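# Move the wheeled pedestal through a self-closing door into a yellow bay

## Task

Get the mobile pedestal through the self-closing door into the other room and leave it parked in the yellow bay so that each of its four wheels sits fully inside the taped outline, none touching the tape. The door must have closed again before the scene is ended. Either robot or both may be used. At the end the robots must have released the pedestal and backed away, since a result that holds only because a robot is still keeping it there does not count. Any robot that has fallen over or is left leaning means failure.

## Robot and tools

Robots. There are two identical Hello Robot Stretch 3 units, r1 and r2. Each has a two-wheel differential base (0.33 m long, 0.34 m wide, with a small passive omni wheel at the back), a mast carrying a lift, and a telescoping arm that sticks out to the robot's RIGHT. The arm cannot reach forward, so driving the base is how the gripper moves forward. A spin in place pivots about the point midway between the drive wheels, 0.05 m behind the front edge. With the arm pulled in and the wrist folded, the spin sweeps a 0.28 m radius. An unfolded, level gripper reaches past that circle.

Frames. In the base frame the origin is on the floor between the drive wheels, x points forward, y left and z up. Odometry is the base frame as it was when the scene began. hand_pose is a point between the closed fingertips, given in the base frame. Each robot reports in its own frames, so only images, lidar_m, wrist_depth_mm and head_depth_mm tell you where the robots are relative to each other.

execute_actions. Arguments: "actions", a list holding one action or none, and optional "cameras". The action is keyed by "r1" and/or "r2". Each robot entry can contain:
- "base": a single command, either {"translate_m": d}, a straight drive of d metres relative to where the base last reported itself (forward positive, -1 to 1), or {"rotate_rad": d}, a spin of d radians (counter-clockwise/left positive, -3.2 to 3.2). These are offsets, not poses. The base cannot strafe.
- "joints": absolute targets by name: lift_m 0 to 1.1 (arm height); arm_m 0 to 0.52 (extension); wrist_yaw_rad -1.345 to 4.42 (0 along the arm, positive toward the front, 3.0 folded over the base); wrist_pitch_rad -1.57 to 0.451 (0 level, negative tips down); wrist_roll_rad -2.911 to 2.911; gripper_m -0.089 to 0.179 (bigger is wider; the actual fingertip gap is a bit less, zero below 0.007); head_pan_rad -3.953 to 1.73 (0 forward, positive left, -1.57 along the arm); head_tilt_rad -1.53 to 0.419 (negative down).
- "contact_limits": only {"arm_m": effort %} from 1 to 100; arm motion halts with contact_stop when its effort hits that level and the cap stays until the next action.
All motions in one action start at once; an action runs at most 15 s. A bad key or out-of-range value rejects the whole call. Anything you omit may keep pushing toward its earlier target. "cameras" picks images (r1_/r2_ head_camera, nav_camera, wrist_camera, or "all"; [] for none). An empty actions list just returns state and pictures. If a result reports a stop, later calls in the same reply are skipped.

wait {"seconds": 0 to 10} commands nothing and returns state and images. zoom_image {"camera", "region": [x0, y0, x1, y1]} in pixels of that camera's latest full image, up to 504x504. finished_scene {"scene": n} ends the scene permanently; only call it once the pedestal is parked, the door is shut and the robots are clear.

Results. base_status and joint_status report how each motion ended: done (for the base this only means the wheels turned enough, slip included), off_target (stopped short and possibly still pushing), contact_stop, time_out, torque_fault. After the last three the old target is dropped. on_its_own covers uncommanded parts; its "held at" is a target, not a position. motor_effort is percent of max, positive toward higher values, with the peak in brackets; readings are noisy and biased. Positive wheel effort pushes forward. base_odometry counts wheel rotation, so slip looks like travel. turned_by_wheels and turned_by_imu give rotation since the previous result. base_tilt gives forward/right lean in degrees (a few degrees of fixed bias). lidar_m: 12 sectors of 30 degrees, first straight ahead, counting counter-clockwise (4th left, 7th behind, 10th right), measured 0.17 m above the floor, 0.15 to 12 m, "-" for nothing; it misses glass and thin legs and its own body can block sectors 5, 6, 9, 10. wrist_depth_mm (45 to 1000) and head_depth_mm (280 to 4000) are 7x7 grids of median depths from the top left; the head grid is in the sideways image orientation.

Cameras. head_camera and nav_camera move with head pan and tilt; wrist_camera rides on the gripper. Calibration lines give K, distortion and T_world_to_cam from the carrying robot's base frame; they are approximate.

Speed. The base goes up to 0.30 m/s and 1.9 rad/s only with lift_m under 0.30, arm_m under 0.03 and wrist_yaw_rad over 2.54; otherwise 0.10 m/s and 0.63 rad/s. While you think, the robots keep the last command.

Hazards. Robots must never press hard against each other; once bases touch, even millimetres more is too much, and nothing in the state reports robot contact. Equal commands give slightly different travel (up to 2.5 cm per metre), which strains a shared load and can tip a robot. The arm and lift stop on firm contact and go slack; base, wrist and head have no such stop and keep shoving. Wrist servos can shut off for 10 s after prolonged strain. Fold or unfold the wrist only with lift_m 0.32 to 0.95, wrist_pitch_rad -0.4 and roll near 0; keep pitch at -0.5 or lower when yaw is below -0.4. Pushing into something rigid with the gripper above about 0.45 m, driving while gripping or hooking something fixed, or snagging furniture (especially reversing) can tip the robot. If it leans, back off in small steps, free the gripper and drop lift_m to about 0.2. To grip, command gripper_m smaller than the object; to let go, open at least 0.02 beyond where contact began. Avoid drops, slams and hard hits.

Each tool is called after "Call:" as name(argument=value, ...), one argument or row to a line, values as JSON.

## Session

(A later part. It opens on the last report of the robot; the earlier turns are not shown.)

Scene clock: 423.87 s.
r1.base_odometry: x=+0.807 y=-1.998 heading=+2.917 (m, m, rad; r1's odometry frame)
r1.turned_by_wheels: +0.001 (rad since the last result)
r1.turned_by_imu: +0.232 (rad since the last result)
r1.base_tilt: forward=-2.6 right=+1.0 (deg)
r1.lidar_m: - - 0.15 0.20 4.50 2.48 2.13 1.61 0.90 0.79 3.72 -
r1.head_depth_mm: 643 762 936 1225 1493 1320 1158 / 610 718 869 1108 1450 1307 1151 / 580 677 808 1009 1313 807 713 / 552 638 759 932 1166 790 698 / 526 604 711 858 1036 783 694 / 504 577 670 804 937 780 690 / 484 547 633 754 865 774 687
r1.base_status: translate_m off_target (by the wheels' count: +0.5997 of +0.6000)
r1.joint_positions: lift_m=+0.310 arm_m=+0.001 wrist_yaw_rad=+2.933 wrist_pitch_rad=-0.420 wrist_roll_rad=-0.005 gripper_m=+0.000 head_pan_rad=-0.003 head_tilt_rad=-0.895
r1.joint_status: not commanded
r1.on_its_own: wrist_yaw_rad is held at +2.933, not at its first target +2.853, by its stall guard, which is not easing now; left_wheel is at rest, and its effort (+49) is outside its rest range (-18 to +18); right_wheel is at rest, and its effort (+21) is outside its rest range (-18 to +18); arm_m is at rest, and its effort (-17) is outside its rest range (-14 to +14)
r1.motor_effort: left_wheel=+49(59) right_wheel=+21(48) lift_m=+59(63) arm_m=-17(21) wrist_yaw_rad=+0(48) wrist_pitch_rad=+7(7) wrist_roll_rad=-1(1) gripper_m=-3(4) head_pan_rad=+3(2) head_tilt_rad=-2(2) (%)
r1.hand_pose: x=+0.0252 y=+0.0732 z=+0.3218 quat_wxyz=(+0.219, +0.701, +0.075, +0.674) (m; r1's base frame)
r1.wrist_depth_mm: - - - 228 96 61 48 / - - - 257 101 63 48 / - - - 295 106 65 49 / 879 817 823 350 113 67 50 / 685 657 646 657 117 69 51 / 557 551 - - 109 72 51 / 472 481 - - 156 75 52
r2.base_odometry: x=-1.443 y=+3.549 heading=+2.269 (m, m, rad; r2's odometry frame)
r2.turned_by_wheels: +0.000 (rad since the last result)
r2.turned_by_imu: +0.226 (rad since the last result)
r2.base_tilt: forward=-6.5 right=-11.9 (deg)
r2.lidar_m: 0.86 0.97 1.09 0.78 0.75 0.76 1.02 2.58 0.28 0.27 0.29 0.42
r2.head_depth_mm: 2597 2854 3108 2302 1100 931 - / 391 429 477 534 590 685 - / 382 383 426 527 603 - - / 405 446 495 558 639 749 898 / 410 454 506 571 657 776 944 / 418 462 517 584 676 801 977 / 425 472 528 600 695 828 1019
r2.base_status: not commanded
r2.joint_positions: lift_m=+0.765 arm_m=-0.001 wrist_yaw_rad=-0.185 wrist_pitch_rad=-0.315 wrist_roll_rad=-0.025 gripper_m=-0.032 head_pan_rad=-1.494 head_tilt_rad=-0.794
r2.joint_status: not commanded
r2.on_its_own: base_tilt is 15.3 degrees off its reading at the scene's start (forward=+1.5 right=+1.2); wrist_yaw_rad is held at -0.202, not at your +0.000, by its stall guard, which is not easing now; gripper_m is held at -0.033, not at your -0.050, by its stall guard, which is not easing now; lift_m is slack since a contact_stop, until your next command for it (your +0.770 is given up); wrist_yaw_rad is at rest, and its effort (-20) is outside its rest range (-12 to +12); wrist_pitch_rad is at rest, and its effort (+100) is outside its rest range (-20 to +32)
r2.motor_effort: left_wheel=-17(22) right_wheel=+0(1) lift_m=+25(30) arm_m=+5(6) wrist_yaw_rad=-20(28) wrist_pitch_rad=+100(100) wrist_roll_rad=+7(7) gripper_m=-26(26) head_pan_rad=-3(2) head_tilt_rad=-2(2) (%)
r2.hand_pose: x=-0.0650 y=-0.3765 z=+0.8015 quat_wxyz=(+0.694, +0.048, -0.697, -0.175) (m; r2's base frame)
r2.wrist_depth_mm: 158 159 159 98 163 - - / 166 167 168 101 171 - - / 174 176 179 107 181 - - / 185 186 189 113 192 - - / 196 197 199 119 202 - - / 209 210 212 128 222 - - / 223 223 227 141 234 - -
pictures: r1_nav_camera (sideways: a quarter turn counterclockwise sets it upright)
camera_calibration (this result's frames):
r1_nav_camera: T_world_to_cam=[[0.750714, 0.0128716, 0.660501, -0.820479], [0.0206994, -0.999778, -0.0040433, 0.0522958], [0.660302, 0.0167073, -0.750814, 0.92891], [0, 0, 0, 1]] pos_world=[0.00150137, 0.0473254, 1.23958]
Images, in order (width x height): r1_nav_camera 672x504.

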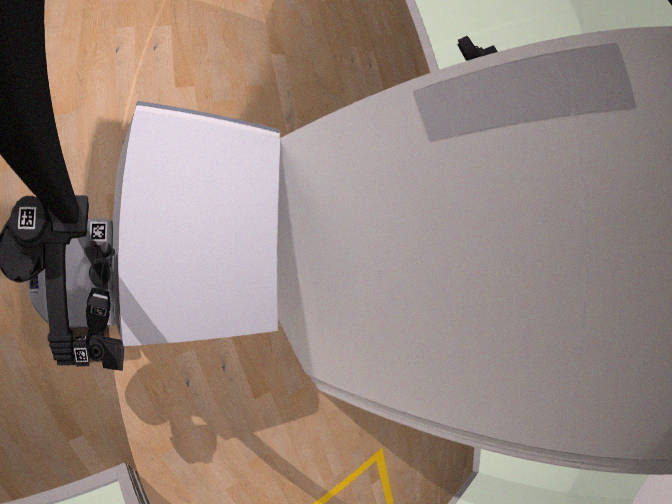

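Call:
execute_actions(
  actions=[
    {"r1":{"base":{"translate_m":-0.3},"joints":{"lift_m":0.27,"arm_m":0}}},
  ],
  cameras=[],
)

Call:
execute_actions(
  actions=[
    {"r1":{"base":{"rotate_rad":1.4}}},
  ],
  cameras=[],
)

Call:
execute_actions(
  actions=[
    {"r1":{"base":{"translate_m":0.85}}},
  ],
  cameras=[],
)

Call:
execute_actions(
  actions=[
    {"r1":{"base":{"rotate_rad":-2.5},"joints":{"lift_m":0.31}}},
  ],
  cameras=["r1_nav_camera"],
)

Scene clock: 431.60 s.
r1.base_odometry: x=+1.099 y=-2.065 heading=+2.917 (m, m, rad; r1's odometry frame)
r1.turned_by_wheels: +0.000 (rad since the last result)
r1.turned_by_imu: -0.002 (rad since the last result)
r1.base_tilt: forward=-2.6 right=+1.0 (deg)
r1.lidar_m: 0.33 0.34 0.46 5.03 3.90 2.16 1.84 1.79 1.00 0.85 0.83 0.34
r1.head_depth_mm: 951 1131 1406 1764 1526 1314 1164 / 894 1058 1285 1635 1510 1307 1151 / 847 988 1184 1393 938 814 1116 / 804 927 1105 1233 913 815 1081 / 766 876 1030 1148 904 815 1086 / 728 832 965 1059 895 809 1080 / 696 788 911 1022 891 804 1067
r1.base_status: done
r1.joint_positions: lift_m=+0.271 arm_m=+0.000 wrist_yaw_rad=+2.932 wrist_pitch_rad=-0.417 wrist_roll_rad=-0.005 gripper_m=+0.000 head_pan_rad=-0.003 head_tilt_rad=-0.895
r1.joint_status: all done
r1.on_its_own: wrist_yaw_rad is held at +2.933, not at its first target +2.853, by its stall guard, which is not easing now
r1.motor_effort: left_wheel=+0(43) right_wheel=+1(20) lift_m=+23(56) arm_m=-5(17) wrist_yaw_rad=+1(2) wrist_pitch_rad=+6(7) wrist_roll_rad=-1(1) gripper_m=-2(5) head_pan_rad=+2(2) head_tilt_rad=-3(2) (%)
r1.hand_pose: x=+0.0256 y=+0.0743 z=+0.2835 quat_wxyz=(+0.218, +0.701, +0.074, +0.675) (m; r1's base frame)
r1.wrist_depth_mm: - - - - - 399 300 / - - - - - 415 305 / - - - 976 938 422 315 / 798 - 755 728 719 445 322 / 622 609 587 603 567 459 331 / 510 505 - - 478 459 338 / 455 - - - 409 404 350
r2.base_odometry: x=-1.443 y=+3.548 heading=+2.269 (m, m, rad; r2's odometry frame)
r2.turned_by_wheels: +0.000 (rad since the last result)
r2.turned_by_imu: -0.002 (rad since the last result)
r2.base_tilt: forward=-6.2 right=-10.2 (deg)
r2.lidar_m: 0.86 0.96 1.24 0.86 0.81 0.83 1.08 2.48 0.30 0.29 0.30 0.43
r2.head_depth_mm: 1042 1175 1318 1523 1040 917 - / 386 420 467 526 595 687 - / 340 415 465 537 612 - - / 397 437 490 556 643 763 929 / 401 444 499 566 656 779 973 / 407 451 507 577 671 803 999 / 412 458 516 589 687 828 1031
r2.base_status: not commanded
r2.joint_positions: lift_m=+0.764 arm_m=+0.000 wrist_yaw_rad=-0.201 wrist_pitch_rad=-0.291 wrist_roll_rad=-0.025 gripper_m=-0.032 head_pan_rad=-1.494 head_tilt_rad=-0.794
r2.joint_status: not commanded
r2.on_its_own: base_tilt is 13.8 degrees off its reading at the scene's start (forward=+1.5 right=+1.2); wrist_yaw_rad is held at -0.202, not at your +0.000, by its stall guard, which is not easing now; wrist_pitch_rad is held at -0.329, not at your -0.090, by its stall guard, which is not easing now; gripper_m is held at -0.033, not at your -0.050, by its stall guard, which is not easing now; lift_m is slack since a contact_stop, until your next command for it (your +0.770 is given up)
r2.motor_effort: left_wheel=+2(15) right_wheel=+0(0) lift_m=+25(25) arm_m=+1(4) wrist_yaw_rad=-1(25) wrist_pitch_rad=-19(20) wrist_roll_rad=+7(7) gripper_m=-23(28) head_pan_rad=-2(2) head_tilt_rad=-3(2) (%)
r2.hand_pose: x=-0.0692 y=-0.3786 z=+0.8063 quat_wxyz=(+0.695, +0.034, -0.697, -0.172) (m; r2's base frame)
r2.wrist_depth_mm: 154 157 160 97 168 - - / 161 165 168 102 177 - - / 170 172 177 108 186 - - / 177 182 186 115 197 - - / 187 191 196 120 209 - - / 198 204 206 129 226 - - / 210 217 223 141 236 - -
pictures: none
No camera images: the call's "cameras" was empty. Leave "cameras" out to get every camera's image.

Scene clock: 433.70 s.
r1.base_odometry: x=+1.099 y=-2.065 heading=-1.967 (m, m, rad; r1's odometry frame)
r1.turned_by_wheels: +1.400 (rad since the last result)
r1.turned_by_imu: +1.380 (rad since the last result)
r1.base_tilt: forward=-2.5 right=+1.0 (deg)
r1.lidar_m: 4.43 5.02 2.48 1.88 1.86 1.14 0.87 0.83 0.37 0.33 0.33 0.39
r1.head_depth_mm: 3692 2879 2235 1818 1528 805 748 / 3993 2846 2228 1809 1509 947 988 / 3972 2824 2172 1791 1506 1300 1149 / 3880 2770 2163 1770 1495 1298 1139 / 3815 2742 2136 1746 1475 1280 1134 / 3786 2702 2112 1736 1472 1276 1133 / 3687 2679 2079 1715 1458 1269 1124
r1.base_status: done
r1.joint_positions: lift_m=+0.271 arm_m=+0.000 wrist_yaw_rad=+2.932 wrist_pitch_rad=-0.417 wrist_roll_rad=-0.005 gripper_m=+0.000 head_pan_rad=-0.003 head_tilt_rad=-0.895
r1.joint_status: not commanded
r1.on_its_own: wrist_yaw_rad is held at +2.933, not at its first target +2.853, by its stall guard, which is not easing now
r1.motor_effort: left_wheel=-3(7) right_wheel=+3(8) lift_m=+23(23) arm_m=-5(5) wrist_yaw_rad=+1(1) wrist_pitch_rad=+6(6) wrist_roll_rad=-1(1) gripper_m=-2(3) head_pan_rad=+1(2) head_tilt_rad=-3(2) (%)
r1.hand_pose: x=+0.0256 y=+0.0743 z=+0.2835 quat_wxyz=(+0.218, +0.701, +0.074, +0.675) (m; r1's base frame)
r1.wrist_depth_mm: - - - - - - - / - - - - - - - / - - - 958 929 920 901 / 788 - 759 731 713 695 680 / 619 611 602 611 576 563 552 / 504 503 - - 481 473 463 / 446 - - - 409 406 399
r2.base_odometry: x=-1.443 y=+3.548 heading=+2.269 (m, m, rad; r2's odometry frame)
r2.turned_by_wheels: +0.000 (rad since the last result)
r2.turned_by_imu: +0.000 (rad since the last result)
r2.base_tilt: forward=-6.2 right=-10.2 (deg)
r2.lidar_m: 0.85 0.97 1.24 0.86 0.81 0.83 1.07 2.48 0.30 0.29 0.30 0.43
r2.head_depth_mm: 2501 2772 2976 2192 1039 917 - / 385 420 466 526 596 690 - / 340 415 467 538 611 - - / 396 438 490 554 641 763 934 / 401 444 499 566 658 782 969 / 407 451 506 576 671 802 997 / 412 458 516 591 687 824 1033
r2.base_status: not commanded
r2.joint_positions: lift_m=+0.764 arm_m=+0.000 wrist_yaw_rad=-0.201 wrist_pitch_rad=-0.291 wrist_roll_rad=-0.025 gripper_m=-0.032 head_pan_rad=-1.494 head_tilt_rad=-0.794
r2.joint_status: not commanded
r2.on_its_own: base_tilt is 13.8 degrees off its reading at the scene's start (forward=+1.5 right=+1.2); wrist_yaw_rad is held at -0.202, not at your +0.000, by its stall guard, which is not easing now; wrist_pitch_rad is held at -0.329, not at your -0.090, by its stall guard, which is not easing now; gripper_m is held at -0.033, not at your -0.050, by its stall guard, which is not easing now; lift_m is slack since a contact_stop, until your next command for it (your +0.770 is given up)
r2.motor_effort: left_wheel=+1(2) right_wheel=-1(1) lift_m=+25(25) arm_m=+1(1) wrist_yaw_rad=+0(1) wrist_pitch_rad=-19(19) wrist_roll_rad=+7(7) gripper_m=-24(23) head_pan_rad=-2(2) head_tilt_rad=-3(3) (%)
r2.hand_pose: x=-0.0692 y=-0.3786 z=+0.8063 quat_wxyz=(+0.695, +0.034, -0.697, -0.172) (m; r2's base frame)
r2.wrist_depth_mm: 154 156 159 98 167 - - / 163 164 168 102 177 - - / 169 173 176 108 185 - - / 178 182 186 115 196 - - / 188 191 198 121 209 - - / 199 204 207 129 224 - - / 210 216 225 141 235 - -
pictures: none
No camera images: the call's "cameras" was empty. Leave "cameras" out to get every camera's image.

Scene clock: 438.37 s.
r1.base_odometry: x=+0.771 y=-2.849 heading=-1.967 (m, m, rad; r1's odometry frame)
r1.turned_by_wheels: +0.000 (rad since the last result)
r1.turned_by_imu: +0.006 (rad since the last result)
r1.base_tilt: forward=-2.6 right=+1.1 (deg)
r1.lidar_m: 3.89 4.25 2.98 2.27 2.24 2.15 1.63 0.48 0.54 0.84 2.56 2.71
r1.head_depth_mm: 3300 2883 2217 1818 1518 1317 1155 / 3663 2840 2210 1814 1514 1309 1156 / 3956 2818 2182 1777 1506 1296 1144 / 3909 2753 2159 1761 1494 1298 1140 / 3821 2723 2138 1750 1485 1288 1126 / 3742 2700 2105 1729 1464 1272 1130 / 3643 2627 2097 1745 1465 1276 1120
r1.base_status: done
r1.joint_positions: lift_m=+0.271 arm_m=+0.000 wrist_yaw_rad=+2.932 wrist_pitch_rad=-0.417 wrist_roll_rad=-0.005 gripper_m=+0.000 head_pan_rad=-0.003 head_tilt_rad=-0.895
r1.joint_status: not commanded
r1.on_its_own: wrist_yaw_rad is held at +2.933, not at its first target +2.853, by its stall guard, which is not easing now
r1.motor_effort: left_wheel=-2(7) right_wheel=+3(7) lift_m=+23(23) arm_m=-5(4) wrist_yaw_rad=+1(0) wrist_pitch_rad=+6(6) wrist_roll_rad=-1(1) gripper_m=-2(2) head_pan_rad=+2(1) head_tilt_rad=-2(2) (%)
r1.hand_pose: x=+0.0256 y=+0.0743 z=+0.2835 quat_wxyz=(+0.218, +0.701, +0.074, +0.675) (m; r1's base frame)
r1.wrist_depth_mm: - - - - - - - / - - - - - - - / - - - 975 936 945 879 / 792 - 745 723 709 686 680 / 619 608 586 606 561 558 549 / 511 498 - - 474 466 463 / 449 - - - 411 401 393
r2.base_odometry: x=-1.443 y=+3.548 heading=+2.269 (m, m, rad; r2's odometry frame)
r2.turned_by_wheels: +0.000 (rad since the last result)
r2.turned_by_imu: -0.001 (rad since the last result)
r2.base_tilt: forward=-6.2 right=-10.2 (deg)
r2.lidar_m: 0.85 0.96 1.24 0.86 0.81 0.82 1.07 1.19 0.30 0.29 0.30 0.43
r2.head_depth_mm: 2497 2754 3028 2201 1037 914 - / 385 421 466 526 594 688 - / 340 416 467 537 612 - - / 395 438 490 556 641 764 931 / 401 445 499 567 657 780 968 / 406 451 506 578 672 805 999 / 412 458 516 589 687 825 1037
r2.base_status: not commanded
r2.joint_positions: lift_m=+0.764 arm_m=+0.000 wrist_yaw_rad=-0.201 wrist_pitch_rad=-0.291 wrist_roll_rad=-0.025 gripper_m=-0.032 head_pan_rad=-1.494 head_tilt_rad=-0.794
r2.joint_status: not commanded
r2.on_its_own: base_tilt is 13.8 degrees off its reading at the scene's start (forward=+1.5 right=+1.2); wrist_yaw_rad is held at -0.202, not at your +0.000, by its stall guard, which is not easing now; wrist_pitch_rad is held at -0.329, not at your -0.090, by its stall guard, which is not easing now; gripper_m is held at -0.033, not at your -0.050, by its stall guard, which is not easing now; lift_m is slack since a contact_stop, until your next command for it (your +0.770 is given up)
r2.motor_effort: left_wheel=+1(2) right_wheel=-1(1) lift_m=+25(25) arm_m=+0(0) wrist_yaw_rad=-1(1) wrist_pitch_rad=-19(19) wrist_roll_rad=+6(6) gripper_m=-24(24) head_pan_rad=-2(2) head_tilt_rad=-3(2) (%)
r2.hand_pose: x=-0.0692 y=-0.3786 z=+0.8063 quat_wxyz=(+0.695, +0.034, -0.697, -0.172) (m; r2's base frame)
r2.wrist_depth_mm: 154 157 160 97 168 - - / 162 164 168 102 176 - - / 169 172 177 108 186 - - / 179 182 186 114 196 - - / 187 192 195 121 208 - 775 / 199 203 206 128 224 - - / 211 215 223 142 235 - 895
pictures: none
No camera images: the call's "cameras" was empty. Leave "cameras" out to get every camera's image.

Scene clock: 442.67 s.
r1.base_odometry: x=+0.771 y=-2.849 heading=+1.816 (m, m, rad; r1's odometry frame)
r1.turned_by_wheels: -2.500 (rad since the last result)
r1.turned_by_imu: -2.467 (rad since the last result)
r1.base_tilt: forward=-2.5 right=+0.9 (deg)
r1.lidar_m: 0.48 0.60 2.58 2.56 2.87 4.28 4.25 2.69 2.23 2.22 1.94 0.83
r1.head_depth_mm: 3872 2912 2018 1807 1522 1316 1164 / 3899 2868 2194 1714 1509 1307 1148 / 3971 2808 2184 1096 1348 1294 1148 / 3885 2780 2155 1083 930 1197 1141 / 3807 2725 2131 1070 956 1221 1137 / 1440 1496 1563 1057 1040 1267 1126 / 948 977 999 1002 1336 1273 1119
r1.base_status: done
r1.joint_positions: lift_m=+0.309 arm_m=+0.000 wrist_yaw_rad=+2.932 wrist_pitch_rad=-0.417 wrist_roll_rad=-0.005 gripper_m=+0.000 head_pan_rad=-0.003 head_tilt_rad=-0.895
r1.joint_status: all done
r1.on_its_own: wrist_yaw_rad is held at +2.933, not at its first target +2.853, by its stall guard, which is not easing now
r1.motor_effort: left_wheel=+3(9) right_wheel=-2(6) lift_m=+63(67) arm_m=-4(5) wrist_yaw_rad=+1(1) wrist_pitch_rad=+6(6) wrist_roll_rad=-1(1) gripper_m=-2(1) head_pan_rad=+2(2) head_tilt_rad=-3(3) (%)
r1.hand_pose: x=+0.0256 y=+0.0743 z=+0.3223 quat_wxyz=(+0.218, +0.701, +0.074, +0.675) (m; r1's base frame)
r1.wrist_depth_mm: - - - - - - - / - - - - - - 818 / - - - - - 846 699 / 873 - 815 805 789 768 716 / 677 665 644 680 628 605 595 / 561 548 - - 524 509 501 / 476 478 - - 448 446 434
r2.base_odometry: x=-1.443 y=+3.548 heading=+2.269 (m, m, rad; r2's odometry frame)
r2.turned_by_wheels: +0.000 (rad since the last result)
r2.turned_by_imu: -0.001 (rad since the last result)
r2.base_tilt: forward=-6.2 right=-10.2 (deg)
r2.lidar_m: 0.85 0.97 1.24 0.86 0.81 0.82 1.07 1.01 0.30 0.29 0.30 0.43
r2.head_depth_mm: 2487 2764 2946 2202 1043 918 - / 386 420 467 526 595 689 - / 340 414 466 537 611 - - / 396 437 490 557 642 761 924 / 401 444 497 565 657 781 966 / 406 451 507 578 673 801 998 / 412 459 516 589 687 824 1033
r2.base_status: not commanded
r2.joint_positions: lift_m=+0.764 arm_m=+0.000 wrist_yaw_rad=-0.201 wrist_pitch_rad=-0.291 wrist_roll_rad=-0.025 gripper_m=-0.032 head_pan_rad=-1.494 head_tilt_rad=-0.794
r2.joint_status: not commanded
r2.on_its_own: base_tilt is 13.8 degrees off its reading at the scene's start (forward=+1.5 right=+1.2); wrist_yaw_rad is held at -0.202, not at your +0.000, by its stall guard, which is not easing now; wrist_pitch_rad is held at -0.329, not at your -0.090, by its stall guard, which is not easing now; gripper_m is held at -0.033, not at your -0.050, by its stall guard, which is not easing now; lift_m is slack since a contact_stop, until your next command for it (your +0.770 is given up)
r2.motor_effort: left_wheel=+1(2) right_wheel=+0(1) lift_m=+25(25) arm_m=+1(0) wrist_yaw_rad=-1(1) wrist_pitch_rad=-19(19) wrist_roll_rad=+7(7) gripper_m=-24(24) head_pan_rad=-2(2) head_tilt_rad=-3(4) (%)
r2.hand_pose: x=-0.0692 y=-0.3786 z=+0.8063 quat_wxyz=(+0.695, +0.034, -0.697, -0.172) (m; r2's base frame)
r2.wrist_depth_mm: 154 157 160 97 167 - - / 162 165 168 103 176 - - / 169 173 177 108 185 - - / 177 181 186 115 196 - - / 189 192 196 120 209 - - / 199 204 207 129 224 - - / 211 217 224 141 237 - 930
pictures: r1_nav_camera (sideways: a quarter turn counterclockwise sets it upright)
camera_calibration (this result's frames):
r1_nav_camera: T_world_to_cam=[[0.750714, 0.0128716, 0.660501, -0.820479], [0.0206994, -0.999778, -0.0040433, 0.0522958], [0.660302, 0.0167073, -0.750814, 0.92891], [0, 0, 0, 1]] pos_world=[0.00150137, 0.0473254, 1.23958]
Images, in order (width x height): r1_nav_camera 672x504.

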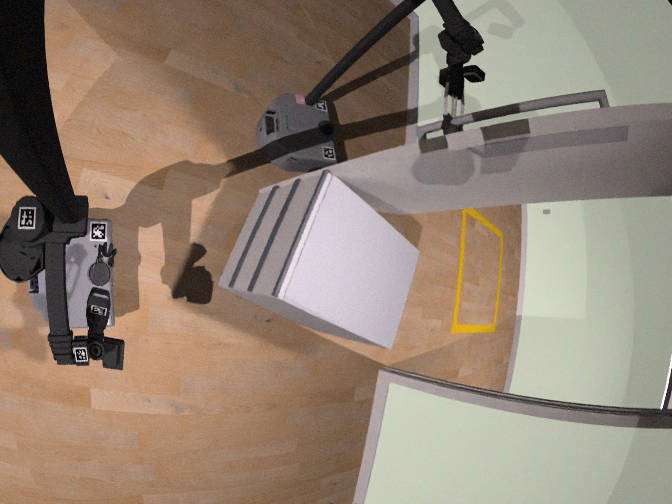

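Aim slightly away from the door.

Call:
execute_actions(
  actions=[
    {"r1":{"base":{"rotate_rad":-0.06}}},
  ],
  cameras=[],
)

Call:
execute_actions(
  actions=[
    {"r1":{"base":{"translate_m":0.7}}},
  ],
  cameras=["r1_nav_camera"],
)

Scene clock: 446.30 s.
r1.base_odometry: x=+0.771 y=-2.849 heading=+1.757 (m, m, rad; r1's odometry frame)
r1.turned_by_wheels: -0.060 (rad since the last result)
r1.turned_by_imu: -0.059 (rad since the last result)
r1.base_tilt: forward=-2.6 right=+1.0 (deg)
r1.lidar_m: 0.48 0.57 1.10 2.57 2.78 4.28 4.24 2.80 2.25 2.22 2.03 1.63
r1.head_depth_mm: 3876 2544 1837 1824 1530 1321 1157 / 3851 2850 2205 1788 1512 1301 1156 / 3886 2809 2194 1150 1444 1297 1150 / 3938 2777 2164 1074 955 1224 1139 / 3841 2747 1308 1066 945 1216 1134 / 3743 2617 1841 1055 974 1260 1128 / 1205 1205 1204 1024 1099 1265 1125
r1.base_status: done
r1.joint_positions: lift_m=+0.309 arm_m=+0.000 wrist_yaw_rad=+2.932 wrist_pitch_rad=-0.417 wrist_roll_rad=-0.005 gripper_m=+0.000 head_pan_rad=-0.003 head_tilt_rad=-0.895
r1.joint_status: not commanded
r1.on_its_own: wrist_yaw_rad is held at +2.933, not at its first target +2.853, by its stall guard, which is not easing now
r1.motor_effort: left_wheel=+3(7) right_wheel=-3(3) lift_m=+63(63) arm_m=-4(4) wrist_yaw_rad=+1(1) wrist_pitch_rad=+6(6) wrist_roll_rad=-1(1) gripper_m=-2(1) head_pan_rad=+1(1) head_tilt_rad=-2(1) (%)
r1.hand_pose: x=+0.0256 y=+0.0743 z=+0.3223 quat_wxyz=(+0.218, +0.701, +0.074, +0.675) (m; r1's base frame)
r1.wrist_depth_mm: - - - - - - - / - - - - - - 778 / - - - - - 809 708 / 875 - 837 790 780 766 654 / 668 664 644 673 626 613 590 / 564 547 - - 524 513 508 / 474 484 - - 451 439 436
r2.base_odometry: x=-1.443 y=+3.548 heading=+2.269 (m, m, rad; r2's odometry frame)
r2.turned_by_wheels: +0.000 (rad since the last result)
r2.turned_by_imu: +0.000 (rad since the last result)
r2.base_tilt: forward=-6.2 right=-10.2 (deg)
r2.lidar_m: 0.85 0.96 1.24 0.86 0.81 0.83 1.08 1.00 0.30 0.29 0.30 0.43
r2.head_depth_mm: 2478 2777 2973 2191 1033 913 - / 385 421 466 526 595 689 - / 340 415 466 537 612 - - / 396 438 489 555 642 760 927 / 400 445 498 566 657 779 963 / 407 451 506 578 669 804 997 / 412 458 516 588 689 827 1031
r2.base_status: not commanded
r2.joint_positions: lift_m=+0.764 arm_m=+0.000 wrist_yaw_rad=-0.201 wrist_pitch_rad=-0.291 wrist_roll_rad=-0.025 gripper_m=-0.032 head_pan_rad=-1.494 head_tilt_rad=-0.794
r2.joint_status: not commanded
r2.on_its_own: base_tilt is 13.8 degrees off its reading at the scene's start (forward=+1.5 right=+1.2); wrist_yaw_rad is held at -0.202, not at your +0.000, by its stall guard, which is not easing now; wrist_pitch_rad is held at -0.329, not at your -0.090, by its stall guard, which is not easing now; gripper_m is held at -0.033, not at your -0.050, by its stall guard, which is not easing now; lift_m is slack since a contact_stop, until your next command for it (your +0.770 is given up)
r2.motor_effort: left_wheel=+1(2) right_wheel=-1(1) lift_m=+25(25) arm_m=+1(1) wrist_yaw_rad=-2(1) wrist_pitch_rad=-19(19) wrist_roll_rad=+6(7) gripper_m=-24(25) head_pan_rad=-2(2) head_tilt_rad=-2(3) (%)
r2.hand_pose: x=-0.0692 y=-0.3786 z=+0.8063 quat_wxyz=(+0.695, +0.034, -0.697, -0.172) (m; r2's base frame)
r2.wrist_depth_mm: 154 157 158 97 169 - - / 162 164 168 103 177 - - / 169 172 177 108 186 - - / 178 181 186 115 197 - - / 188 191 195 121 209 - - / 198 203 209 129 226 - - / 211 215 224 141 234 - 949
pictures: none
No camera images: the call's "cameras" was empty. Leave "cameras" out to get every camera's image.

Scene clock: 454.47 s.
r1.base_odometry: x=+0.642 y=-2.161 heading=+1.757 (m, m, rad; r1's odometry frame)
r1.turned_by_wheels: +0.001 (rad since the last result)
r1.turned_by_imu: +0.005 (rad since the last result)
r1.base_tilt: forward=-2.5 right=+1.0 (deg)
r1.lidar_m: - - 0.15 0.20 2.70 4.13 4.94 2.91 2.33 2.31 2.15 -
r1.head_depth_mm: 3401 2902 2250 1808 1461 1317 1162 / 3409 2887 2233 1795 1523 1304 1152 / 3459 2838 2193 1771 959 808 711 / 3508 2803 2153 1771 914 789 697 / 3485 2711 2151 1751 906 784 694 / 3574 2716 2121 1750 896 780 690 / 3547 2666 2047 1377 931 774 687
r1.base_status: translate_m off_target (by the wheels' count: +0.6999 of +0.7000)
r1.joint_positions: lift_m=+0.309 arm_m=+0.001 wrist_yaw_rad=+2.941 wrist_pitch_rad=-0.446 wrist_roll_rad=-0.005 gripper_m=+0.000 head_pan_rad=-0.003 head_tilt_rad=-0.894
r1.joint_status: not commanded
r1.on_its_own: wrist_yaw_rad is held at +2.933, not at its first target +2.853, by its stall guard, which is not easing now; left_wheel is at rest, and its effort (+31) is outside its rest range (-18 to +18); arm_m is at rest, and its effort (-16) is outside its rest range (-14 to +14)
r1.motor_effort: left_wheel=+31(34) right_wheel=+3(50) lift_m=+61(63) arm_m=-16(18) wrist_yaw_rad=-8(17) wrist_pitch_rad=+16(18) wrist_roll_rad=-1(1) gripper_m=-6(5) head_pan_rad=+2(3) head_tilt_rad=-2(2) (%)
r1.hand_pose: x=+0.0227 y=+0.0703 z=+0.3159 quat_wxyz=(+0.225, +0.700, +0.087, +0.673) (m; r1's base frame)
r1.wrist_depth_mm: - - 287 244 100 63 49 / - - - 270 105 65 49 / - - 639 249 111 67 50 / 822 807 710 364 118 70 50 / 657 646 623 363 122 72 51 / 537 532 - - 108 75 52 / 471 - - - 167 78 53
r2.base_odometry: x=-1.443 y=+3.548 heading=+2.269 (m, m, rad; r2's odometry frame)
r2.turned_by_wheels: +0.000 (rad since the last result)
r2.turned_by_imu: -0.170 (rad since the last result)
r2.base_tilt: forward=-1.8 right=-3.7 (deg)
r2.lidar_m: 0.73 0.89 1.29 1.78 1.76 1.79 2.36 3.99 0.38 0.34 0.34 0.40
r2.head_depth_mm: 357 411 662 1940 926 1260 - / 304 337 396 467 599 1179 - / 348 392 449 527 616 - - / 344 387 442 515 617 770 1019 / 340 382 435 505 603 751 992 / 335 376 428 498 590 729 957 / 331 371 423 488 579 711 927
r2.base_status: not commanded
r2.joint_positions: lift_m=+0.771 arm_m=+0.000 wrist_yaw_rad=-0.200 wrist_pitch_rad=-0.201 wrist_roll_rad=-0.023 gripper_m=-0.032 head_pan_rad=-1.494 head_tilt_rad=-0.794
r2.joint_status: not commanded
r2.on_its_own: base_tilt is 5.9 degrees off its reading at the scene's start (forward=+1.5 right=+1.2); wrist_yaw_rad is held at -0.202, not at your +0.000, by its stall guard, which is not easing now; wrist_pitch_rad is held at -0.329, not at your -0.090, by its stall guard, which is still easing; gripper_m is held at -0.033, not at your -0.050, by its stall guard, which is not easing now; lift_m is slack since a contact_stop, until your next command for it
r2.motor_effort: left_wheel=+2(6) right_wheel=-1(1) lift_m=+21(25) arm_m=+2(3) wrist_yaw_rad=-1(12) wrist_pitch_rad=-64(72) wrist_roll_rad=+6(7) gripper_m=-22(24) head_pan_rad=-2(2) head_tilt_rad=-1(3) (%)
r2.hand_pose: x=-0.0705 y=-0.3860 z=+0.8347 quat_wxyz=(+0.701, +0.002, -0.699, -0.141) (m; r2's base frame)
r2.wrist_depth_mm: 132 140 151 96 183 - - / 138 146 159 102 - - - / 142 152 166 108 - - - / 149 159 175 115 - - - / 156 167 183 121 - - - / 163 176 190 130 - - - / 172 184 211 143 460 - -
pictures: r1_nav_camera (sideways: a quarter turn counterclockwise sets it upright)
camera_calibration (this result's frames):
r1_nav_camera: T_world_to_cam=[[0.750283, 0.0128696, 0.660992, -0.821115], [0.0206978, -0.999778, -0.00402804, 0.0522759], [0.660793, 0.0167033, -0.750382, 0.928346], [0, 0, 0, 1]] pos_world=[0.00154229, 0.0473253, 1.23958]
Images, in order (width x height): r1_nav_camera 672x504.

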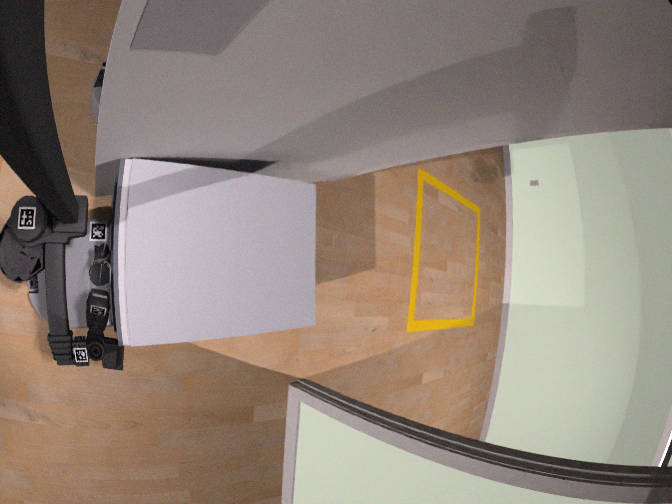

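Aligned.

Call:
execute_actions(
  actions=[
    {"r1":{"base":{"translate_m":0.9}}},
  ],
  cameras=["r1_nav_camera"],
)

Call:
execute_actions(
  actions=[
    {"r1":{"base":{"translate_m":0.6}}},
  ],
  cameras=["r1_nav_camera"],
)

Scene clock: 469.13 s.
r1.base_odometry: x=+0.474 y=-1.277 heading=+1.758 (m, m, rad; r1's odometry frame)
r1.turned_by_wheels: +0.001 (rad since the last result)
r1.turned_by_imu: +0.007 (rad since the last result)
r1.base_tilt: forward=-2.6 right=+1.0 (deg)
r1.lidar_m: - - 0.15 0.19 0.39 0.46 0.83 3.09 2.45 0.55 0.15 -
r1.head_depth_mm: 2594 2811 2233 1810 1521 1316 1159 / 2618 2822 2208 1805 1508 1313 1158 / 2653 2829 2182 1766 1492 1253 723 / 2689 2803 2177 1769 914 784 697 / 2751 2716 2144 1739 904 785 691 / 2797 2707 2105 1723 898 780 691 / 2860 2687 2097 1727 891 776 688
r1.base_status: translate_m off_target (by the wheels' count: +0.8999 of +0.9000)
r1.joint_positions: lift_m=+0.309 arm_m=+0.000 wrist_yaw_rad=+2.939 wrist_pitch_rad=-0.437 wrist_roll_rad=-0.005 gripper_m=+0.000 head_pan_rad=-0.003 head_tilt_rad=-0.894
r1.joint_status: not commanded
r1.on_its_own: wrist_yaw_rad is held at +2.933, not at its first target +2.853, by its stall guard, which is not easing now; left_wheel is at rest, and its effort (+29) is outside its rest range (-18 to +18)
r1.motor_effort: left_wheel=+29(50) right_wheel=+1(13) lift_m=+61(61) arm_m=-4(16) wrist_yaw_rad=-5(14) wrist_pitch_rad=+13(20) wrist_roll_rad=-1(1) gripper_m=-2(5) head_pan_rad=+2(2) head_tilt_rad=-2(2) (%)
r1.hand_pose: x=+0.0235 y=+0.0722 z=+0.3180 quat_wxyz=(+0.222, +0.700, +0.083, +0.673) (m; r1's base frame)
r1.wrist_depth_mm: 306 347 382 223 117 79 60 / 331 - 405 248 124 82 62 / 356 - 443 240 131 86 64 / 377 410 489 324 140 89 66 / 410 451 541 457 134 93 68 / 448 508 - - 119 98 70 / 467 488 - - 193 95 73
r2.base_odometry: x=-1.443 y=+3.548 heading=+2.269 (m, m, rad; r2's odometry frame)
r2.turned_by_wheels: +0.000 (rad since the last result)
r2.turned_by_imu: -0.060 (rad since the last result)
r2.base_tilt: forward=+1.6 right=+1.3 (deg)
r2.lidar_m: 0.66 0.88 1.22 1.80 1.88 2.60 4.99 4.18 3.06 0.38 0.38 0.42
r2.head_depth_mm: 321 311 2121 1855 1516 1339 - / 322 366 408 461 1052 - - / 313 359 421 511 613 - - / 304 349 406 488 611 818 1088 / 298 337 392 467 577 758 1070 / 293 328 379 449 550 711 1008 / 289 318 366 431 524 668 927
r2.base_status: not commanded
r2.joint_positions: lift_m=+0.788 arm_m=+0.001 wrist_yaw_rad=-0.209 wrist_pitch_rad=-0.167 wrist_roll_rad=-0.016 gripper_m=-0.032 head_pan_rad=-1.495 head_tilt_rad=-0.794
r2.joint_status: not commanded
r2.on_its_own: wrist_yaw_rad is held at -0.202, not at your +0.000, by its stall guard, which is not easing now; wrist_pitch_rad is held at -0.170, not at your -0.090, by its stall guard, which is not easing now; gripper_m is held at -0.033, not at your -0.050, by its stall guard, which is not easing now; lift_m is slack since a contact_stop, until your next command for it (your +0.770 is given up)
r2.motor_effort: left_wheel=+0(13) right_wheel=+3(11) lift_m=+25(26) arm_m=-10(11) wrist_yaw_rad=+8(14) wrist_pitch_rad=-1(74) wrist_roll_rad=+2(3) gripper_m=-26(25) head_pan_rad=-2(2) head_tilt_rad=-2(3) (%)
r2.hand_pose: x=-0.0731 y=-0.3893 z=+0.8602 quat_wxyz=(+0.701, -0.013, -0.701, -0.133) (m; r2's base frame)
r2.wrist_depth_mm: 118 127 143 93 - - - / 124 133 150 99 - - - / 129 140 159 105 - - - / 135 147 170 113 - - - / 142 156 178 120 - - - / 149 165 184 131 - - - / 158 175 210 178 - - -
pictures: r1_nav_camera (sideways: a quarter turn counterclockwise sets it upright)
camera_calibration (this result's frames):
r1_nav_camera: T_world_to_cam=[[0.750283, 0.0128698, 0.660992, -0.821115], [0.0206981, -0.999778, -0.00402804, 0.0522759], [0.660793, 0.0167034, -0.750382, 0.928346], [0, 0, 0, 1]] pos_world=[0.00154228, 0.0473253, 1.23958]
Images, in order (width x height): r1_nav_camera 672x504.

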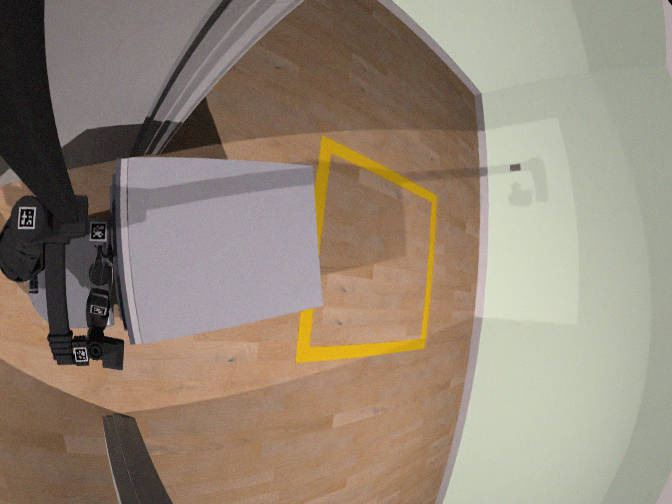

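Scene clock: 476.23 s.
r1.base_odometry: x=+0.362 y=-0.688 heading=+1.759 (m, m, rad; r1's odometry frame)
r1.turned_by_wheels: +0.001 (rad since the last result)
r1.turned_by_imu: +0.005 (rad since the last result)
r1.base_tilt: forward=-2.6 right=+1.0 (deg)
r1.lidar_m: - - 0.15 0.19 0.58 0.62 1.12 0.80 0.78 2.52 2.75 -
r1.head_depth_mm: 2070 2345 2219 1806 1525 1317 1162 / 2091 2409 2221 1804 1521 1311 1157 / 2134 2430 2192 1778 1500 1302 1137 / 2177 2478 2156 1755 912 787 695 / 2192 2487 2139 1756 905 785 693 / 2255 2483 2143 1742 903 779 691 / 2263 2530 2096 1724 892 774 685
r1.base_status: translate_m off_target (by the wheels' count: +0.5999 of +0.6000)
r1.joint_positions: lift_m=+0.309 arm_m=+0.000 wrist_yaw_rad=+2.939 wrist_pitch_rad=-0.437 wrist_roll_rad=-0.005 gripper_m=+0.000 head_pan_rad=-0.003 head_tilt_rad=-0.894
r1.joint_status: not commanded
r1.on_its_own: wrist_yaw_rad is held at +2.933, not at its first target +2.853, by its stall guard, which is not easing now; left_wheel is at rest, and its effort (+27) is outside its rest range (-18 to +18)
r1.motor_effort: left_wheel=+27(56) right_wheel=+0(3) lift_m=+61(61) arm_m=-4(4) wrist_yaw_rad=-5(5) wrist_pitch_rad=+13(13) wrist_roll_rad=-1(1) gripper_m=-3(2) head_pan_rad=+1(2) head_tilt_rad=-2(2) (%)
r1.hand_pose: x=+0.0235 y=+0.0722 z=+0.3180 quat_wxyz=(+0.222, +0.700, +0.083, +0.673) (m; r1's base frame)
r1.wrist_depth_mm: 519 - - 224 116 78 59 / 526 - - 251 122 81 60 / 543 - - 242 130 84 62 / 522 659 793 330 139 88 64 / 545 622 628 509 133 91 66 / 544 540 - - 119 96 68 / 469 489 - - 195 93 71
r2.base_odometry: x=-1.443 y=+3.548 heading=+2.269 (m, m, rad; r2's odometry frame)
r2.turned_by_wheels: +0.000 (rad since the last result)
r2.turned_by_imu: -0.001 (rad since the last result)
r2.base_tilt: forward=+1.6 right=+1.3 (deg)
r2.lidar_m: 0.66 0.88 1.21 1.80 1.87 2.59 4.98 4.17 3.08 0.38 0.38 0.42
r2.head_depth_mm: 321 311 2115 1849 1518 1346 - / 322 367 406 461 1051 - - / 313 359 422 511 611 - - / 304 349 407 487 610 817 1082 / 297 338 392 468 578 760 1068 / 293 328 378 449 549 712 1006 / 289 318 366 431 525 669 925
r2.base_status: not commanded
r2.joint_positions: lift_m=+0.788 arm_m=+0.001 wrist_yaw_rad=-0.209 wrist_pitch_rad=-0.167 wrist_roll_rad=-0.016 gripper_m=-0.032 head_pan_rad=-1.495 head_tilt_rad=-0.794
r2.joint_status: not commanded
r2.on_its_own: wrist_yaw_rad is held at -0.202, not at your +0.000, by its stall guard, which is not easing now; wrist_pitch_rad is held at -0.170, not at your -0.090, by its stall guard, which is not easing now; gripper_m is held at -0.033, not at your -0.050, by its stall guard, which is not easing now; lift_m is slack since a contact_stop, until your next command for it (your +0.770 is given up)
r2.motor_effort: left_wheel=+1(1) right_wheel=+3(3) lift_m=+25(26) arm_m=-10(10) wrist_yaw_rad=+8(8) wrist_pitch_rad=-2(1) wrist_roll_rad=+2(2) gripper_m=-23(23) head_pan_rad=-2(2) head_tilt_rad=-3(2) (%)
r2.hand_pose: x=-0.0731 y=-0.3893 z=+0.8602 quat_wxyz=(+0.701, -0.013, -0.701, -0.133) (m; r2's base frame)
r2.wrist_depth_mm: 118 127 143 93 - - - / 124 134 151 99 - - - / 129 140 159 106 - - - / 135 149 169 113 - - - / 142 157 178 120 - - - / 149 166 186 130 - - - / 158 175 211 178 - - -
pictures: r1_nav_camera (sideways: a quarter turn counterclockwise sets it upright)
camera_calibration (this result's frames):
r1_nav_camera: T_world_to_cam=[[0.750283, 0.0128697, 0.660992, -0.821115], [0.020698, -0.999778, -0.00402805, 0.0522759], [0.660793, 0.0167034, -0.750382, 0.928346], [0, 0, 0, 1]] pos_world=[0.00154227, 0.0473253, 1.23958]
Images, in order (width x height): r1_nav_camera 672x504.

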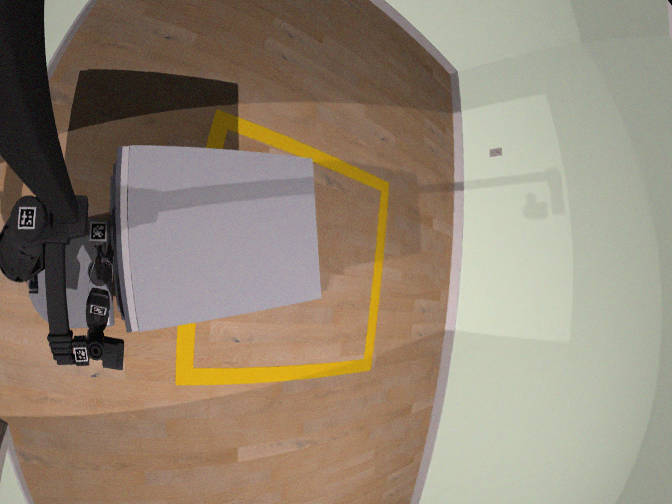

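Call:
execute_actions(
  actions=[
    {"r1":{"base":{"translate_m":0.46}},"r2":{"joints":{"gripper_m":0.1}}},
  ],
  cameras=[],
)

Call:
execute_actions(
  actions=[
    {"r1":{"base":{"translate_m":-0.4}}},
  ],
  cameras=[],
)

Call:
wait(
  seconds=6,
)

Scene clock: 487.93 s.
r1.base_odometry: x=+0.276 y=-0.236 heading=+1.760 (m, m, rad; r1's odometry frame)
r1.turned_by_wheels: +0.001 (rad since the last result)
r1.turned_by_imu: +0.004 (rad since the last result)
r1.base_tilt: forward=-2.5 right=+1.0 (deg)
r1.lidar_m: - - 0.15 0.19 1.12 0.95 1.00 1.12 1.52 2.59 2.78 -
r1.head_depth_mm: 1646 1880 2099 1801 1523 1316 1163 / 1681 1920 2139 1796 1515 1304 1149 / 1719 1958 2132 1770 1503 1297 1144 / 1735 2010 2178 1776 931 790 697 / 1770 2050 2142 1754 905 785 694 / 1794 2062 2118 1733 896 780 689 / 1831 2138 2079 1722 894 773 687
r1.base_status: translate_m off_target (by the wheels' count: +0.4599 of +0.4600)
r1.joint_positions: lift_m=+0.309 arm_m=+0.000 wrist_yaw_rad=+2.940 wrist_pitch_rad=-0.437 wrist_roll_rad=-0.005 gripper_m=+0.000 head_pan_rad=-0.003 head_tilt_rad=-0.894
r1.joint_status: not commanded
r1.on_its_own: wrist_yaw_rad is held at +2.933, not at its first target +2.853, by its stall guard, which is not easing now; left_wheel is at rest, and its effort (+27) is outside its rest range (-18 to +18)
r1.motor_effort: left_wheel=+27(56) right_wheel=+0(6) lift_m=+61(61) arm_m=-4(4) wrist_yaw_rad=-6(6) wrist_pitch_rad=+13(13) wrist_roll_rad=-1(1) gripper_m=-2(2) head_pan_rad=+2(2) head_tilt_rad=-2(3) (%)
r1.hand_pose: x=+0.0232 y=+0.0723 z=+0.3180 quat_wxyz=(+0.222, +0.700, +0.084, +0.673) (m; r1's base frame)
r1.wrist_depth_mm: 955 - - 227 115 77 58 / - - - 252 122 80 60 / - - - 241 130 84 62 / 847 805 791 335 138 87 63 / 664 637 637 386 133 91 65 / 546 539 - - 118 95 68 / 470 485 - - 194 93 70
r2.base_odometry: x=-1.443 y=+3.548 heading=+2.269 (m, m, rad; r2's odometry frame)
r2.turned_by_wheels: +0.000 (rad since the last result)
r2.turned_by_imu: -0.001 (rad since the last result)
r2.base_tilt: forward=+1.6 right=+1.3 (deg)
r2.lidar_m: 0.83 0.88 1.22 1.80 1.88 2.59 4.98 4.18 3.06 2.97 1.12 0.87
r2.head_depth_mm: 2503 2835 2395 1849 1535 1352 - / 2526 2796 2377 1872 1570 - - / 2550 2864 2396 1866 1542 - - / 2577 2903 2412 1878 1532 1298 1126 / 2648 2926 2390 1873 1542 1307 1133 / 2338 2404 2318 1887 1538 1299 1128 / 1759 1802 1879 1799 1535 1311 1135
r2.base_status: not commanded
r2.joint_positions: lift_m=+0.788 arm_m=+0.000 wrist_yaw_rad=-0.199 wrist_pitch_rad=-0.184 wrist_roll_rad=-0.016 gripper_m=+0.100 head_pan_rad=-1.495 head_tilt_rad=-0.794
r2.joint_status: all done
r2.on_its_own: wrist_yaw_rad is held at -0.202, not at your +0.000, by its stall guard, which is not easing now; wrist_pitch_rad is held at -0.170, not at your -0.090, by its stall guard, which is not easing now; lift_m is slack since a contact_stop, until your next command for it (your +0.770 is given up)
r2.motor_effort: left_wheel=-1(4) right_wheel=-1(3) lift_m=+25(25) arm_m=-2(9) wrist_yaw_rad=-3(8) wrist_pitch_rad=+7(7) wrist_roll_rad=+2(2) gripper_m=+1(97) head_pan_rad=-3(2) head_tilt_rad=-3(4) (%)
r2.hand_pose: x=-0.0704 y=-0.3878 z=+0.8560 quat_wxyz=(+0.700, -0.004, -0.701, -0.135) (m; r2's base frame)
r2.wrist_depth_mm: - - - - - - - / - - - - - - - / - - - - - - - / - - - - - - - / - - - - - - - / - - - - - - - / - - - - - - -
pictures: none
No camera images: the call's "cameras" was empty. Leave "cameras" out to get every camera's image.

Scene clock: 493.17 s.
r1.base_odometry: x=+0.351 y=-0.629 heading=+1.760 (m, m, rad; r1's odometry frame)
r1.turned_by_wheels: +0.000 (rad since the last result)
r1.turned_by_imu: -0.003 (rad since the last result)
r1.base_tilt: forward=-2.6 right=+1.0 (deg)
r1.lidar_m: 0.46 0.47 2.27 1.29 0.62 0.59 0.59 0.64 0.84 2.53 2.77 2.35
r1.head_depth_mm: 2005 2280 2232 1824 1518 1318 1159 / 2026 2335 2215 1802 1514 1308 1153 / 2051 2390 2193 1782 1498 1301 1139 / 2088 2420 2157 1104 911 1081 1144 / 2154 2427 2153 1062 905 1061 1132 / 2174 2486 2133 1063 900 1044 1127 / 2232 2491 2087 1052 891 1034 1124
r1.base_status: done
r1.joint_positions: lift_m=+0.309 arm_m=+0.000 wrist_yaw_rad=+2.936 wrist_pitch_rad=-0.424 wrist_roll_rad=-0.005 gripper_m=+0.000 head_pan_rad=-0.003 head_tilt_rad=-0.894
r1.joint_status: not commanded
r1.on_its_own: wrist_yaw_rad is held at +2.933, not at its first target +2.853, by its stall guard, which is not easing now
r1.motor_effort: left_wheel=+0(22) right_wheel=+2(1) lift_m=+61(61) arm_m=-4(4) wrist_yaw_rad=-3(6) wrist_pitch_rad=+9(13) wrist_roll_rad=-1(1) gripper_m=-2(2) head_pan_rad=+1(2) head_tilt_rad=-1(2) (%)
r1.hand_pose: x=+0.0245 y=+0.0736 z=+0.3207 quat_wxyz=(+0.219, +0.701, +0.078, +0.674) (m; r1's base frame)
r1.wrist_depth_mm: 578 - - - - - - / 604 - - - - - 414 / 603 - - - - - 423 / 610 750 814 790 774 744 437 / 586 650 650 652 616 587 448 / 551 542 - - 523 507 478 / 467 485 - - 449 443 428
r2.base_odometry: x=-1.443 y=+3.548 heading=+2.269 (m, m, rad; r2's odometry frame)
r2.turned_by_wheels: +0.000 (rad since the last result)
r2.turned_by_imu: -0.001 (rad since the last result)
r2.base_tilt: forward=+1.5 right=+1.3 (deg)
r2.lidar_m: 0.83 0.88 1.21 1.80 1.87 2.59 4.94 4.18 3.07 2.97 1.19 0.87
r2.head_depth_mm: 2504 2807 2390 1873 1518 1350 - / 2531 2809 2371 1864 1575 - - / 2567 2833 2387 1864 1533 - - / 2570 2884 2411 1888 1527 1298 1124 / 2623 2918 2429 1874 1547 1300 1135 / 2331 2402 2321 1892 1534 1313 1131 / 1751 1818 1859 1796 1544 1302 1135
r2.base_status: not commanded
r2.joint_positions: lift_m=+0.788 arm_m=+0.000 wrist_yaw_rad=-0.199 wrist_pitch_rad=-0.184 wrist_roll_rad=-0.016 gripper_m=+0.100 head_pan_rad=-1.495 head_tilt_rad=-0.794
r2.joint_status: not commanded
r2.on_its_own: wrist_yaw_rad is held at -0.202, not at your +0.000, by its stall guard, which is not easing now; wrist_pitch_rad is held at -0.170, not at your -0.090, by its stall guard, which is not easing now; lift_m is slack since a contact_stop, until your next command for it (your +0.770 is given up)
r2.motor_effort: left_wheel=+0(1) right_wheel=-1(1) lift_m=+26(25) arm_m=-2(2) wrist_yaw_rad=-3(4) wrist_pitch_rad=+7(7) wrist_roll_rad=+3(2) gripper_m=+1(0) head_pan_rad=-2(2) head_tilt_rad=-2(3) (%)
r2.hand_pose: x=-0.0704 y=-0.3878 z=+0.8560 quat_wxyz=(+0.700, -0.004, -0.701, -0.135) (m; r2's base frame)
r2.wrist_depth_mm: - - - - - - - / - - - - - - - / - - - - - - - / - - - - - - - / - - - - - - - / - - - - - - - / - - - - - - -
pictures: none
No camera images: the call's "cameras" was empty. Leave "cameras" out to get every camera's image.

Scene clock: 499.17 s.
r1.base_odometry: x=+0.351 y=-0.629 heading=+1.760 (m, m, rad; r1's odometry frame)
r1.turned_by_wheels: +0.000 (rad since the last result)
r1.turned_by_imu: +0.000 (rad since the last result)
r1.base_tilt: forward=-2.5 right=+1.0 (deg)
r1.lidar_m: 0.46 0.47 2.27 1.29 0.62 0.59 0.59 0.64 0.84 2.53 2.77 2.35
r1.head_depth_mm: 1996 2297 2242 1815 1522 1319 1159 / 2032 2348 2191 1794 1515 1313 1159 / 2079 2378 2191 1781 1503 1299 1143 / 2100 2449 2169 1101 912 1088 1145 / 2150 2471 2137 1071 899 1060 1131 / 2171 2495 2122 1055 896 1044 1129 / 2208 2468 2105 1052 890 1026 1122
r1.base_status: done
r1.joint_positions: lift_m=+0.309 arm_m=+0.000 wrist_yaw_rad=+2.936 wrist_pitch_rad=-0.424 wrist_roll_rad=-0.005 gripper_m=+0.000 head_pan_rad=-0.003 head_tilt_rad=-0.894
r1.joint_status: not commanded
r1.on_its_own: wrist_yaw_rad is held at +2.933, not at its first target +2.853, by its stall guard, which is not easing now
r1.motor_effort: left_wheel=-1(22) right_wheel=+0(1) lift_m=+61(61) arm_m=-4(4) wrist_yaw_rad=-3(6) wrist_pitch_rad=+9(13) wrist_roll_rad=-1(1) gripper_m=-2(2) head_pan_rad=+2(2) head_tilt_rad=-2(2) (%)
r1.hand_pose: x=+0.0245 y=+0.0736 z=+0.3207 quat_wxyz=(+0.219, +0.701, +0.078, +0.674) (m; r1's base frame)
r1.wrist_depth_mm: 584 - - - - - - / 605 - - - - - 414 / 602 - - - - - 422 / 597 756 818 790 770 770 434 / 582 666 642 677 630 588 448 / 548 554 - - 514 508 478 / 475 484 - - 448 438 428
r2.base_odometry: x=-1.443 y=+3.548 heading=+2.269 (m, m, rad; r2's odometry frame)
r2.turned_by_wheels: +0.000 (rad since the last result)
r2.turned_by_imu: -0.001 (rad since the last result)
r2.base_tilt: forward=+1.5 right=+1.2 (deg)
r2.lidar_m: 0.83 0.88 1.22 1.80 1.87 2.60 4.97 4.17 3.09 2.97 1.18 0.87
r2.head_depth_mm: 2499 2799 2349 1853 1522 1357 - / 2532 2851 2357 1869 1577 - - / 2548 2902 2386 1871 1533 - - / 2579 2879 2394 1868 1533 1303 1132 / 2595 2974 2405 1888 1543 1304 1126 / 2311 2428 2320 1877 1536 1309 1130 / 1758 1817 1872 1798 1538 1302 1128
r2.base_status: not commanded
r2.joint_positions: lift_m=+0.788 arm_m=+0.000 wrist_yaw_rad=-0.199 wrist_pitch_rad=-0.184 wrist_roll_rad=-0.016 gripper_m=+0.100 head_pan_rad=-1.495 head_tilt_rad=-0.794
r2.joint_status: not commanded
r2.on_its_own: wrist_yaw_rad is held at -0.202, not at your +0.000, by its stall guard, which is not easing now; wrist_pitch_rad is held at -0.170, not at your -0.090, by its stall guard, which is not easing now; lift_m is slack since a contact_stop, until your next command for it (your +0.770 is given up)
r2.motor_effort: left_wheel=+0(1) right_wheel=-1(1) lift_m=+26(25) arm_m=-1(2) wrist_yaw_rad=-3(4) wrist_pitch_rad=+7(7) wrist_roll_rad=+2(2) gripper_m=+1(0) head_pan_rad=-2(2) head_tilt_rad=-2(3) (%)
r2.hand_pose: x=-0.0704 y=-0.3878 z=+0.8560 quat_wxyz=(+0.700, -0.004, -0.701, -0.135) (m; r2's base frame)
r2.wrist_depth_mm: - - - - - - - / - - - - - - - / - - - - - - - / - - - - - - - / - - - - - - - / - - - - - - - / - - - - - - -
wait: 6.00 s; at rest by 0.27 s
pictures: r1_head_camera (sideways: a quarter turn clockwise sets it upright), r1_nav_camera (sideways: a quarter turn counterclockwise sets it upright), r1_wrist_camera, r2_head_camera (sideways: a quarter turn clockwise sets it upright), r2_nav_camera (sideways: a quarter turn counterclockwise sets it upright), r2_wrist_camera
camera_calibration (this result's frames):
r1_head_camera: T_world_to_cam=[[-0.741045, -0.0238752, -0.671031, 0.895104], [-0.00348705, 0.999491, -0.0317108, 0.0414892], [0.671447, -0.0211592, -0.740751, 0.917095], [0, 0, 0, 1]] pos_world=[0.0476763, -0.000692326, 1.2813]
r1_nav_camera: T_world_to_cam=[[0.750283, 0.0128696, 0.660992, -0.821115], [0.0206978, -0.999778, -0.00402804, 0.0522759], [0.660793, 0.0167033, -0.750382, 0.928346], [0, 0, 0, 1]] pos_world=[0.00154229, 0.0473253, 1.23958]
r1_wrist_camera: T_world_to_cam=[[0.98354, -0.176329, -0.039465, 0.00597525], [-0.130771, -0.543906, -0.828894, 0.342674], [0.124693, 0.820411, -0.558012, 0.28496], [0, 0, 0, 1]] pos_world=[0.0034025, -0.0463485, 0.443287]
r2_head_camera: T_world_to_cam=[[-0.0716021, 0.700989, -0.709568, 0.941375], [0.994951, 0.100358, -0.0012555, 0.0027829], [0.0703305, -0.706075, -0.704636, 0.876813], [0, 0, 0, 1]] pos_world=[0.00296884, -0.0410773, 1.28581]
r2_nav_camera: T_world_to_cam=[[0.0793465, -0.717, 0.692543, -0.864101], [-0.991245, -0.130299, -0.0213313, 0.0831795], [0.105533, -0.684787, -0.721061, 0.886933], [0, 0, 0, 1]] pos_world=[0.0574144, -0.00136086, 1.23973]
r2_wrist_camera: T_world_to_cam=[[-0.988818, 0.146671, 0.0269426, -0.0339485], [0.0322425, 0.386674, -0.921653, 0.970488], [-0.145598, -0.910478, -0.387079, 0.132831], [0, 0, 0, 1]] pos_world=[-0.04552, -0.249343, 0.946784]
Images, in order (width x height): r1_head_camera 896x504, r1_nav_camera 672x504, r1_wrist_camera 644x364, r2_head_camera 896x504, r2_nav_camera 672x504, r2_wrist_camera 644x364.

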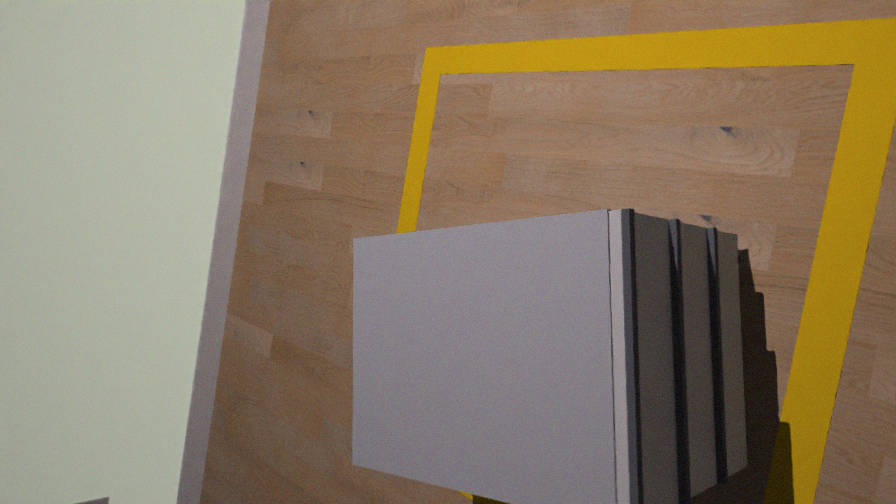

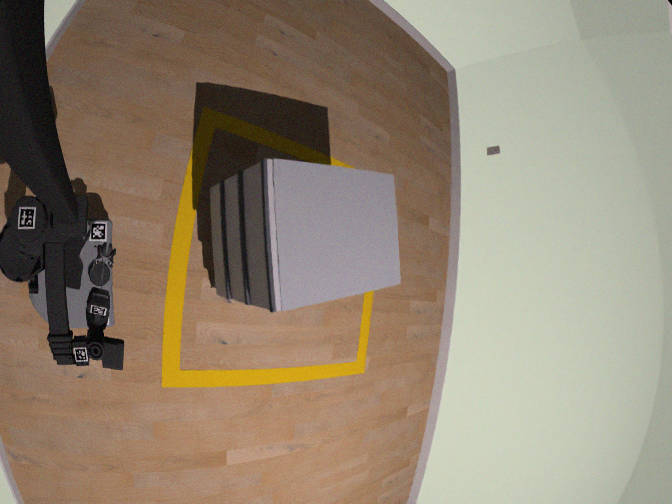

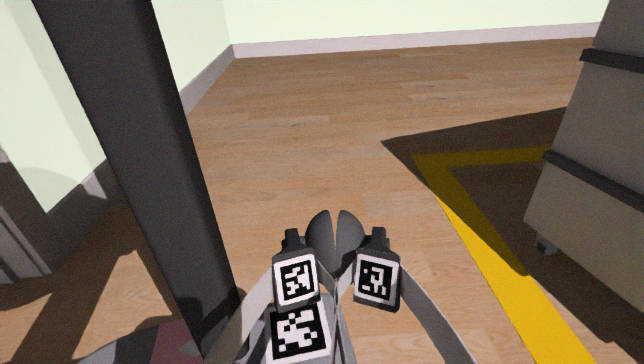

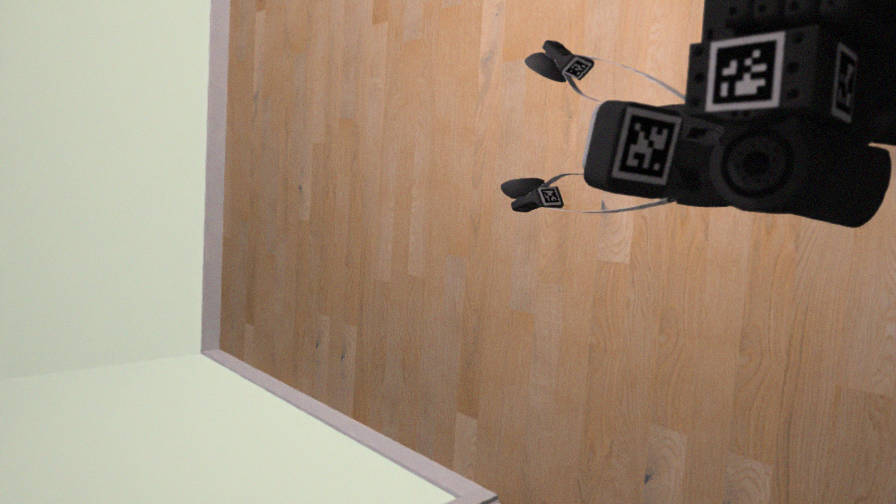

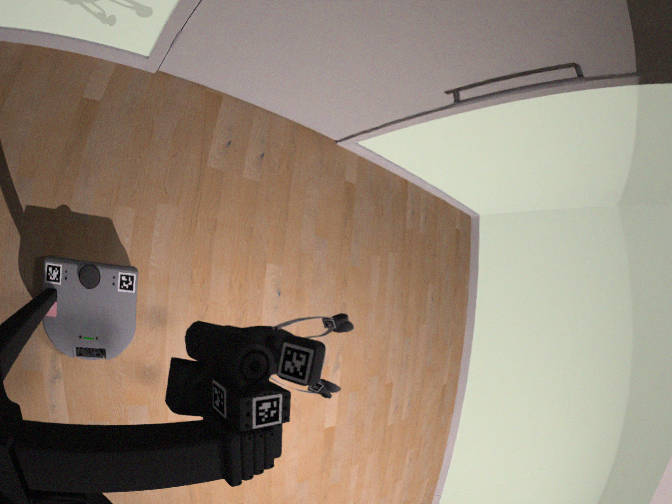

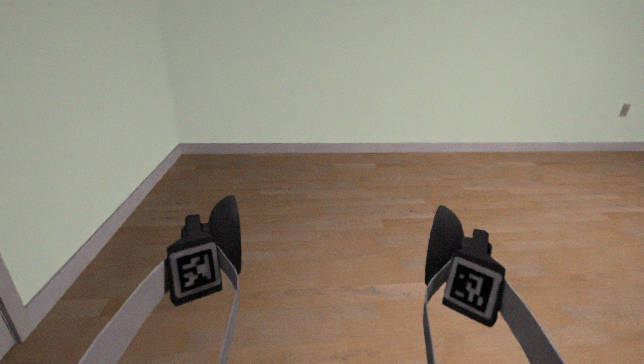

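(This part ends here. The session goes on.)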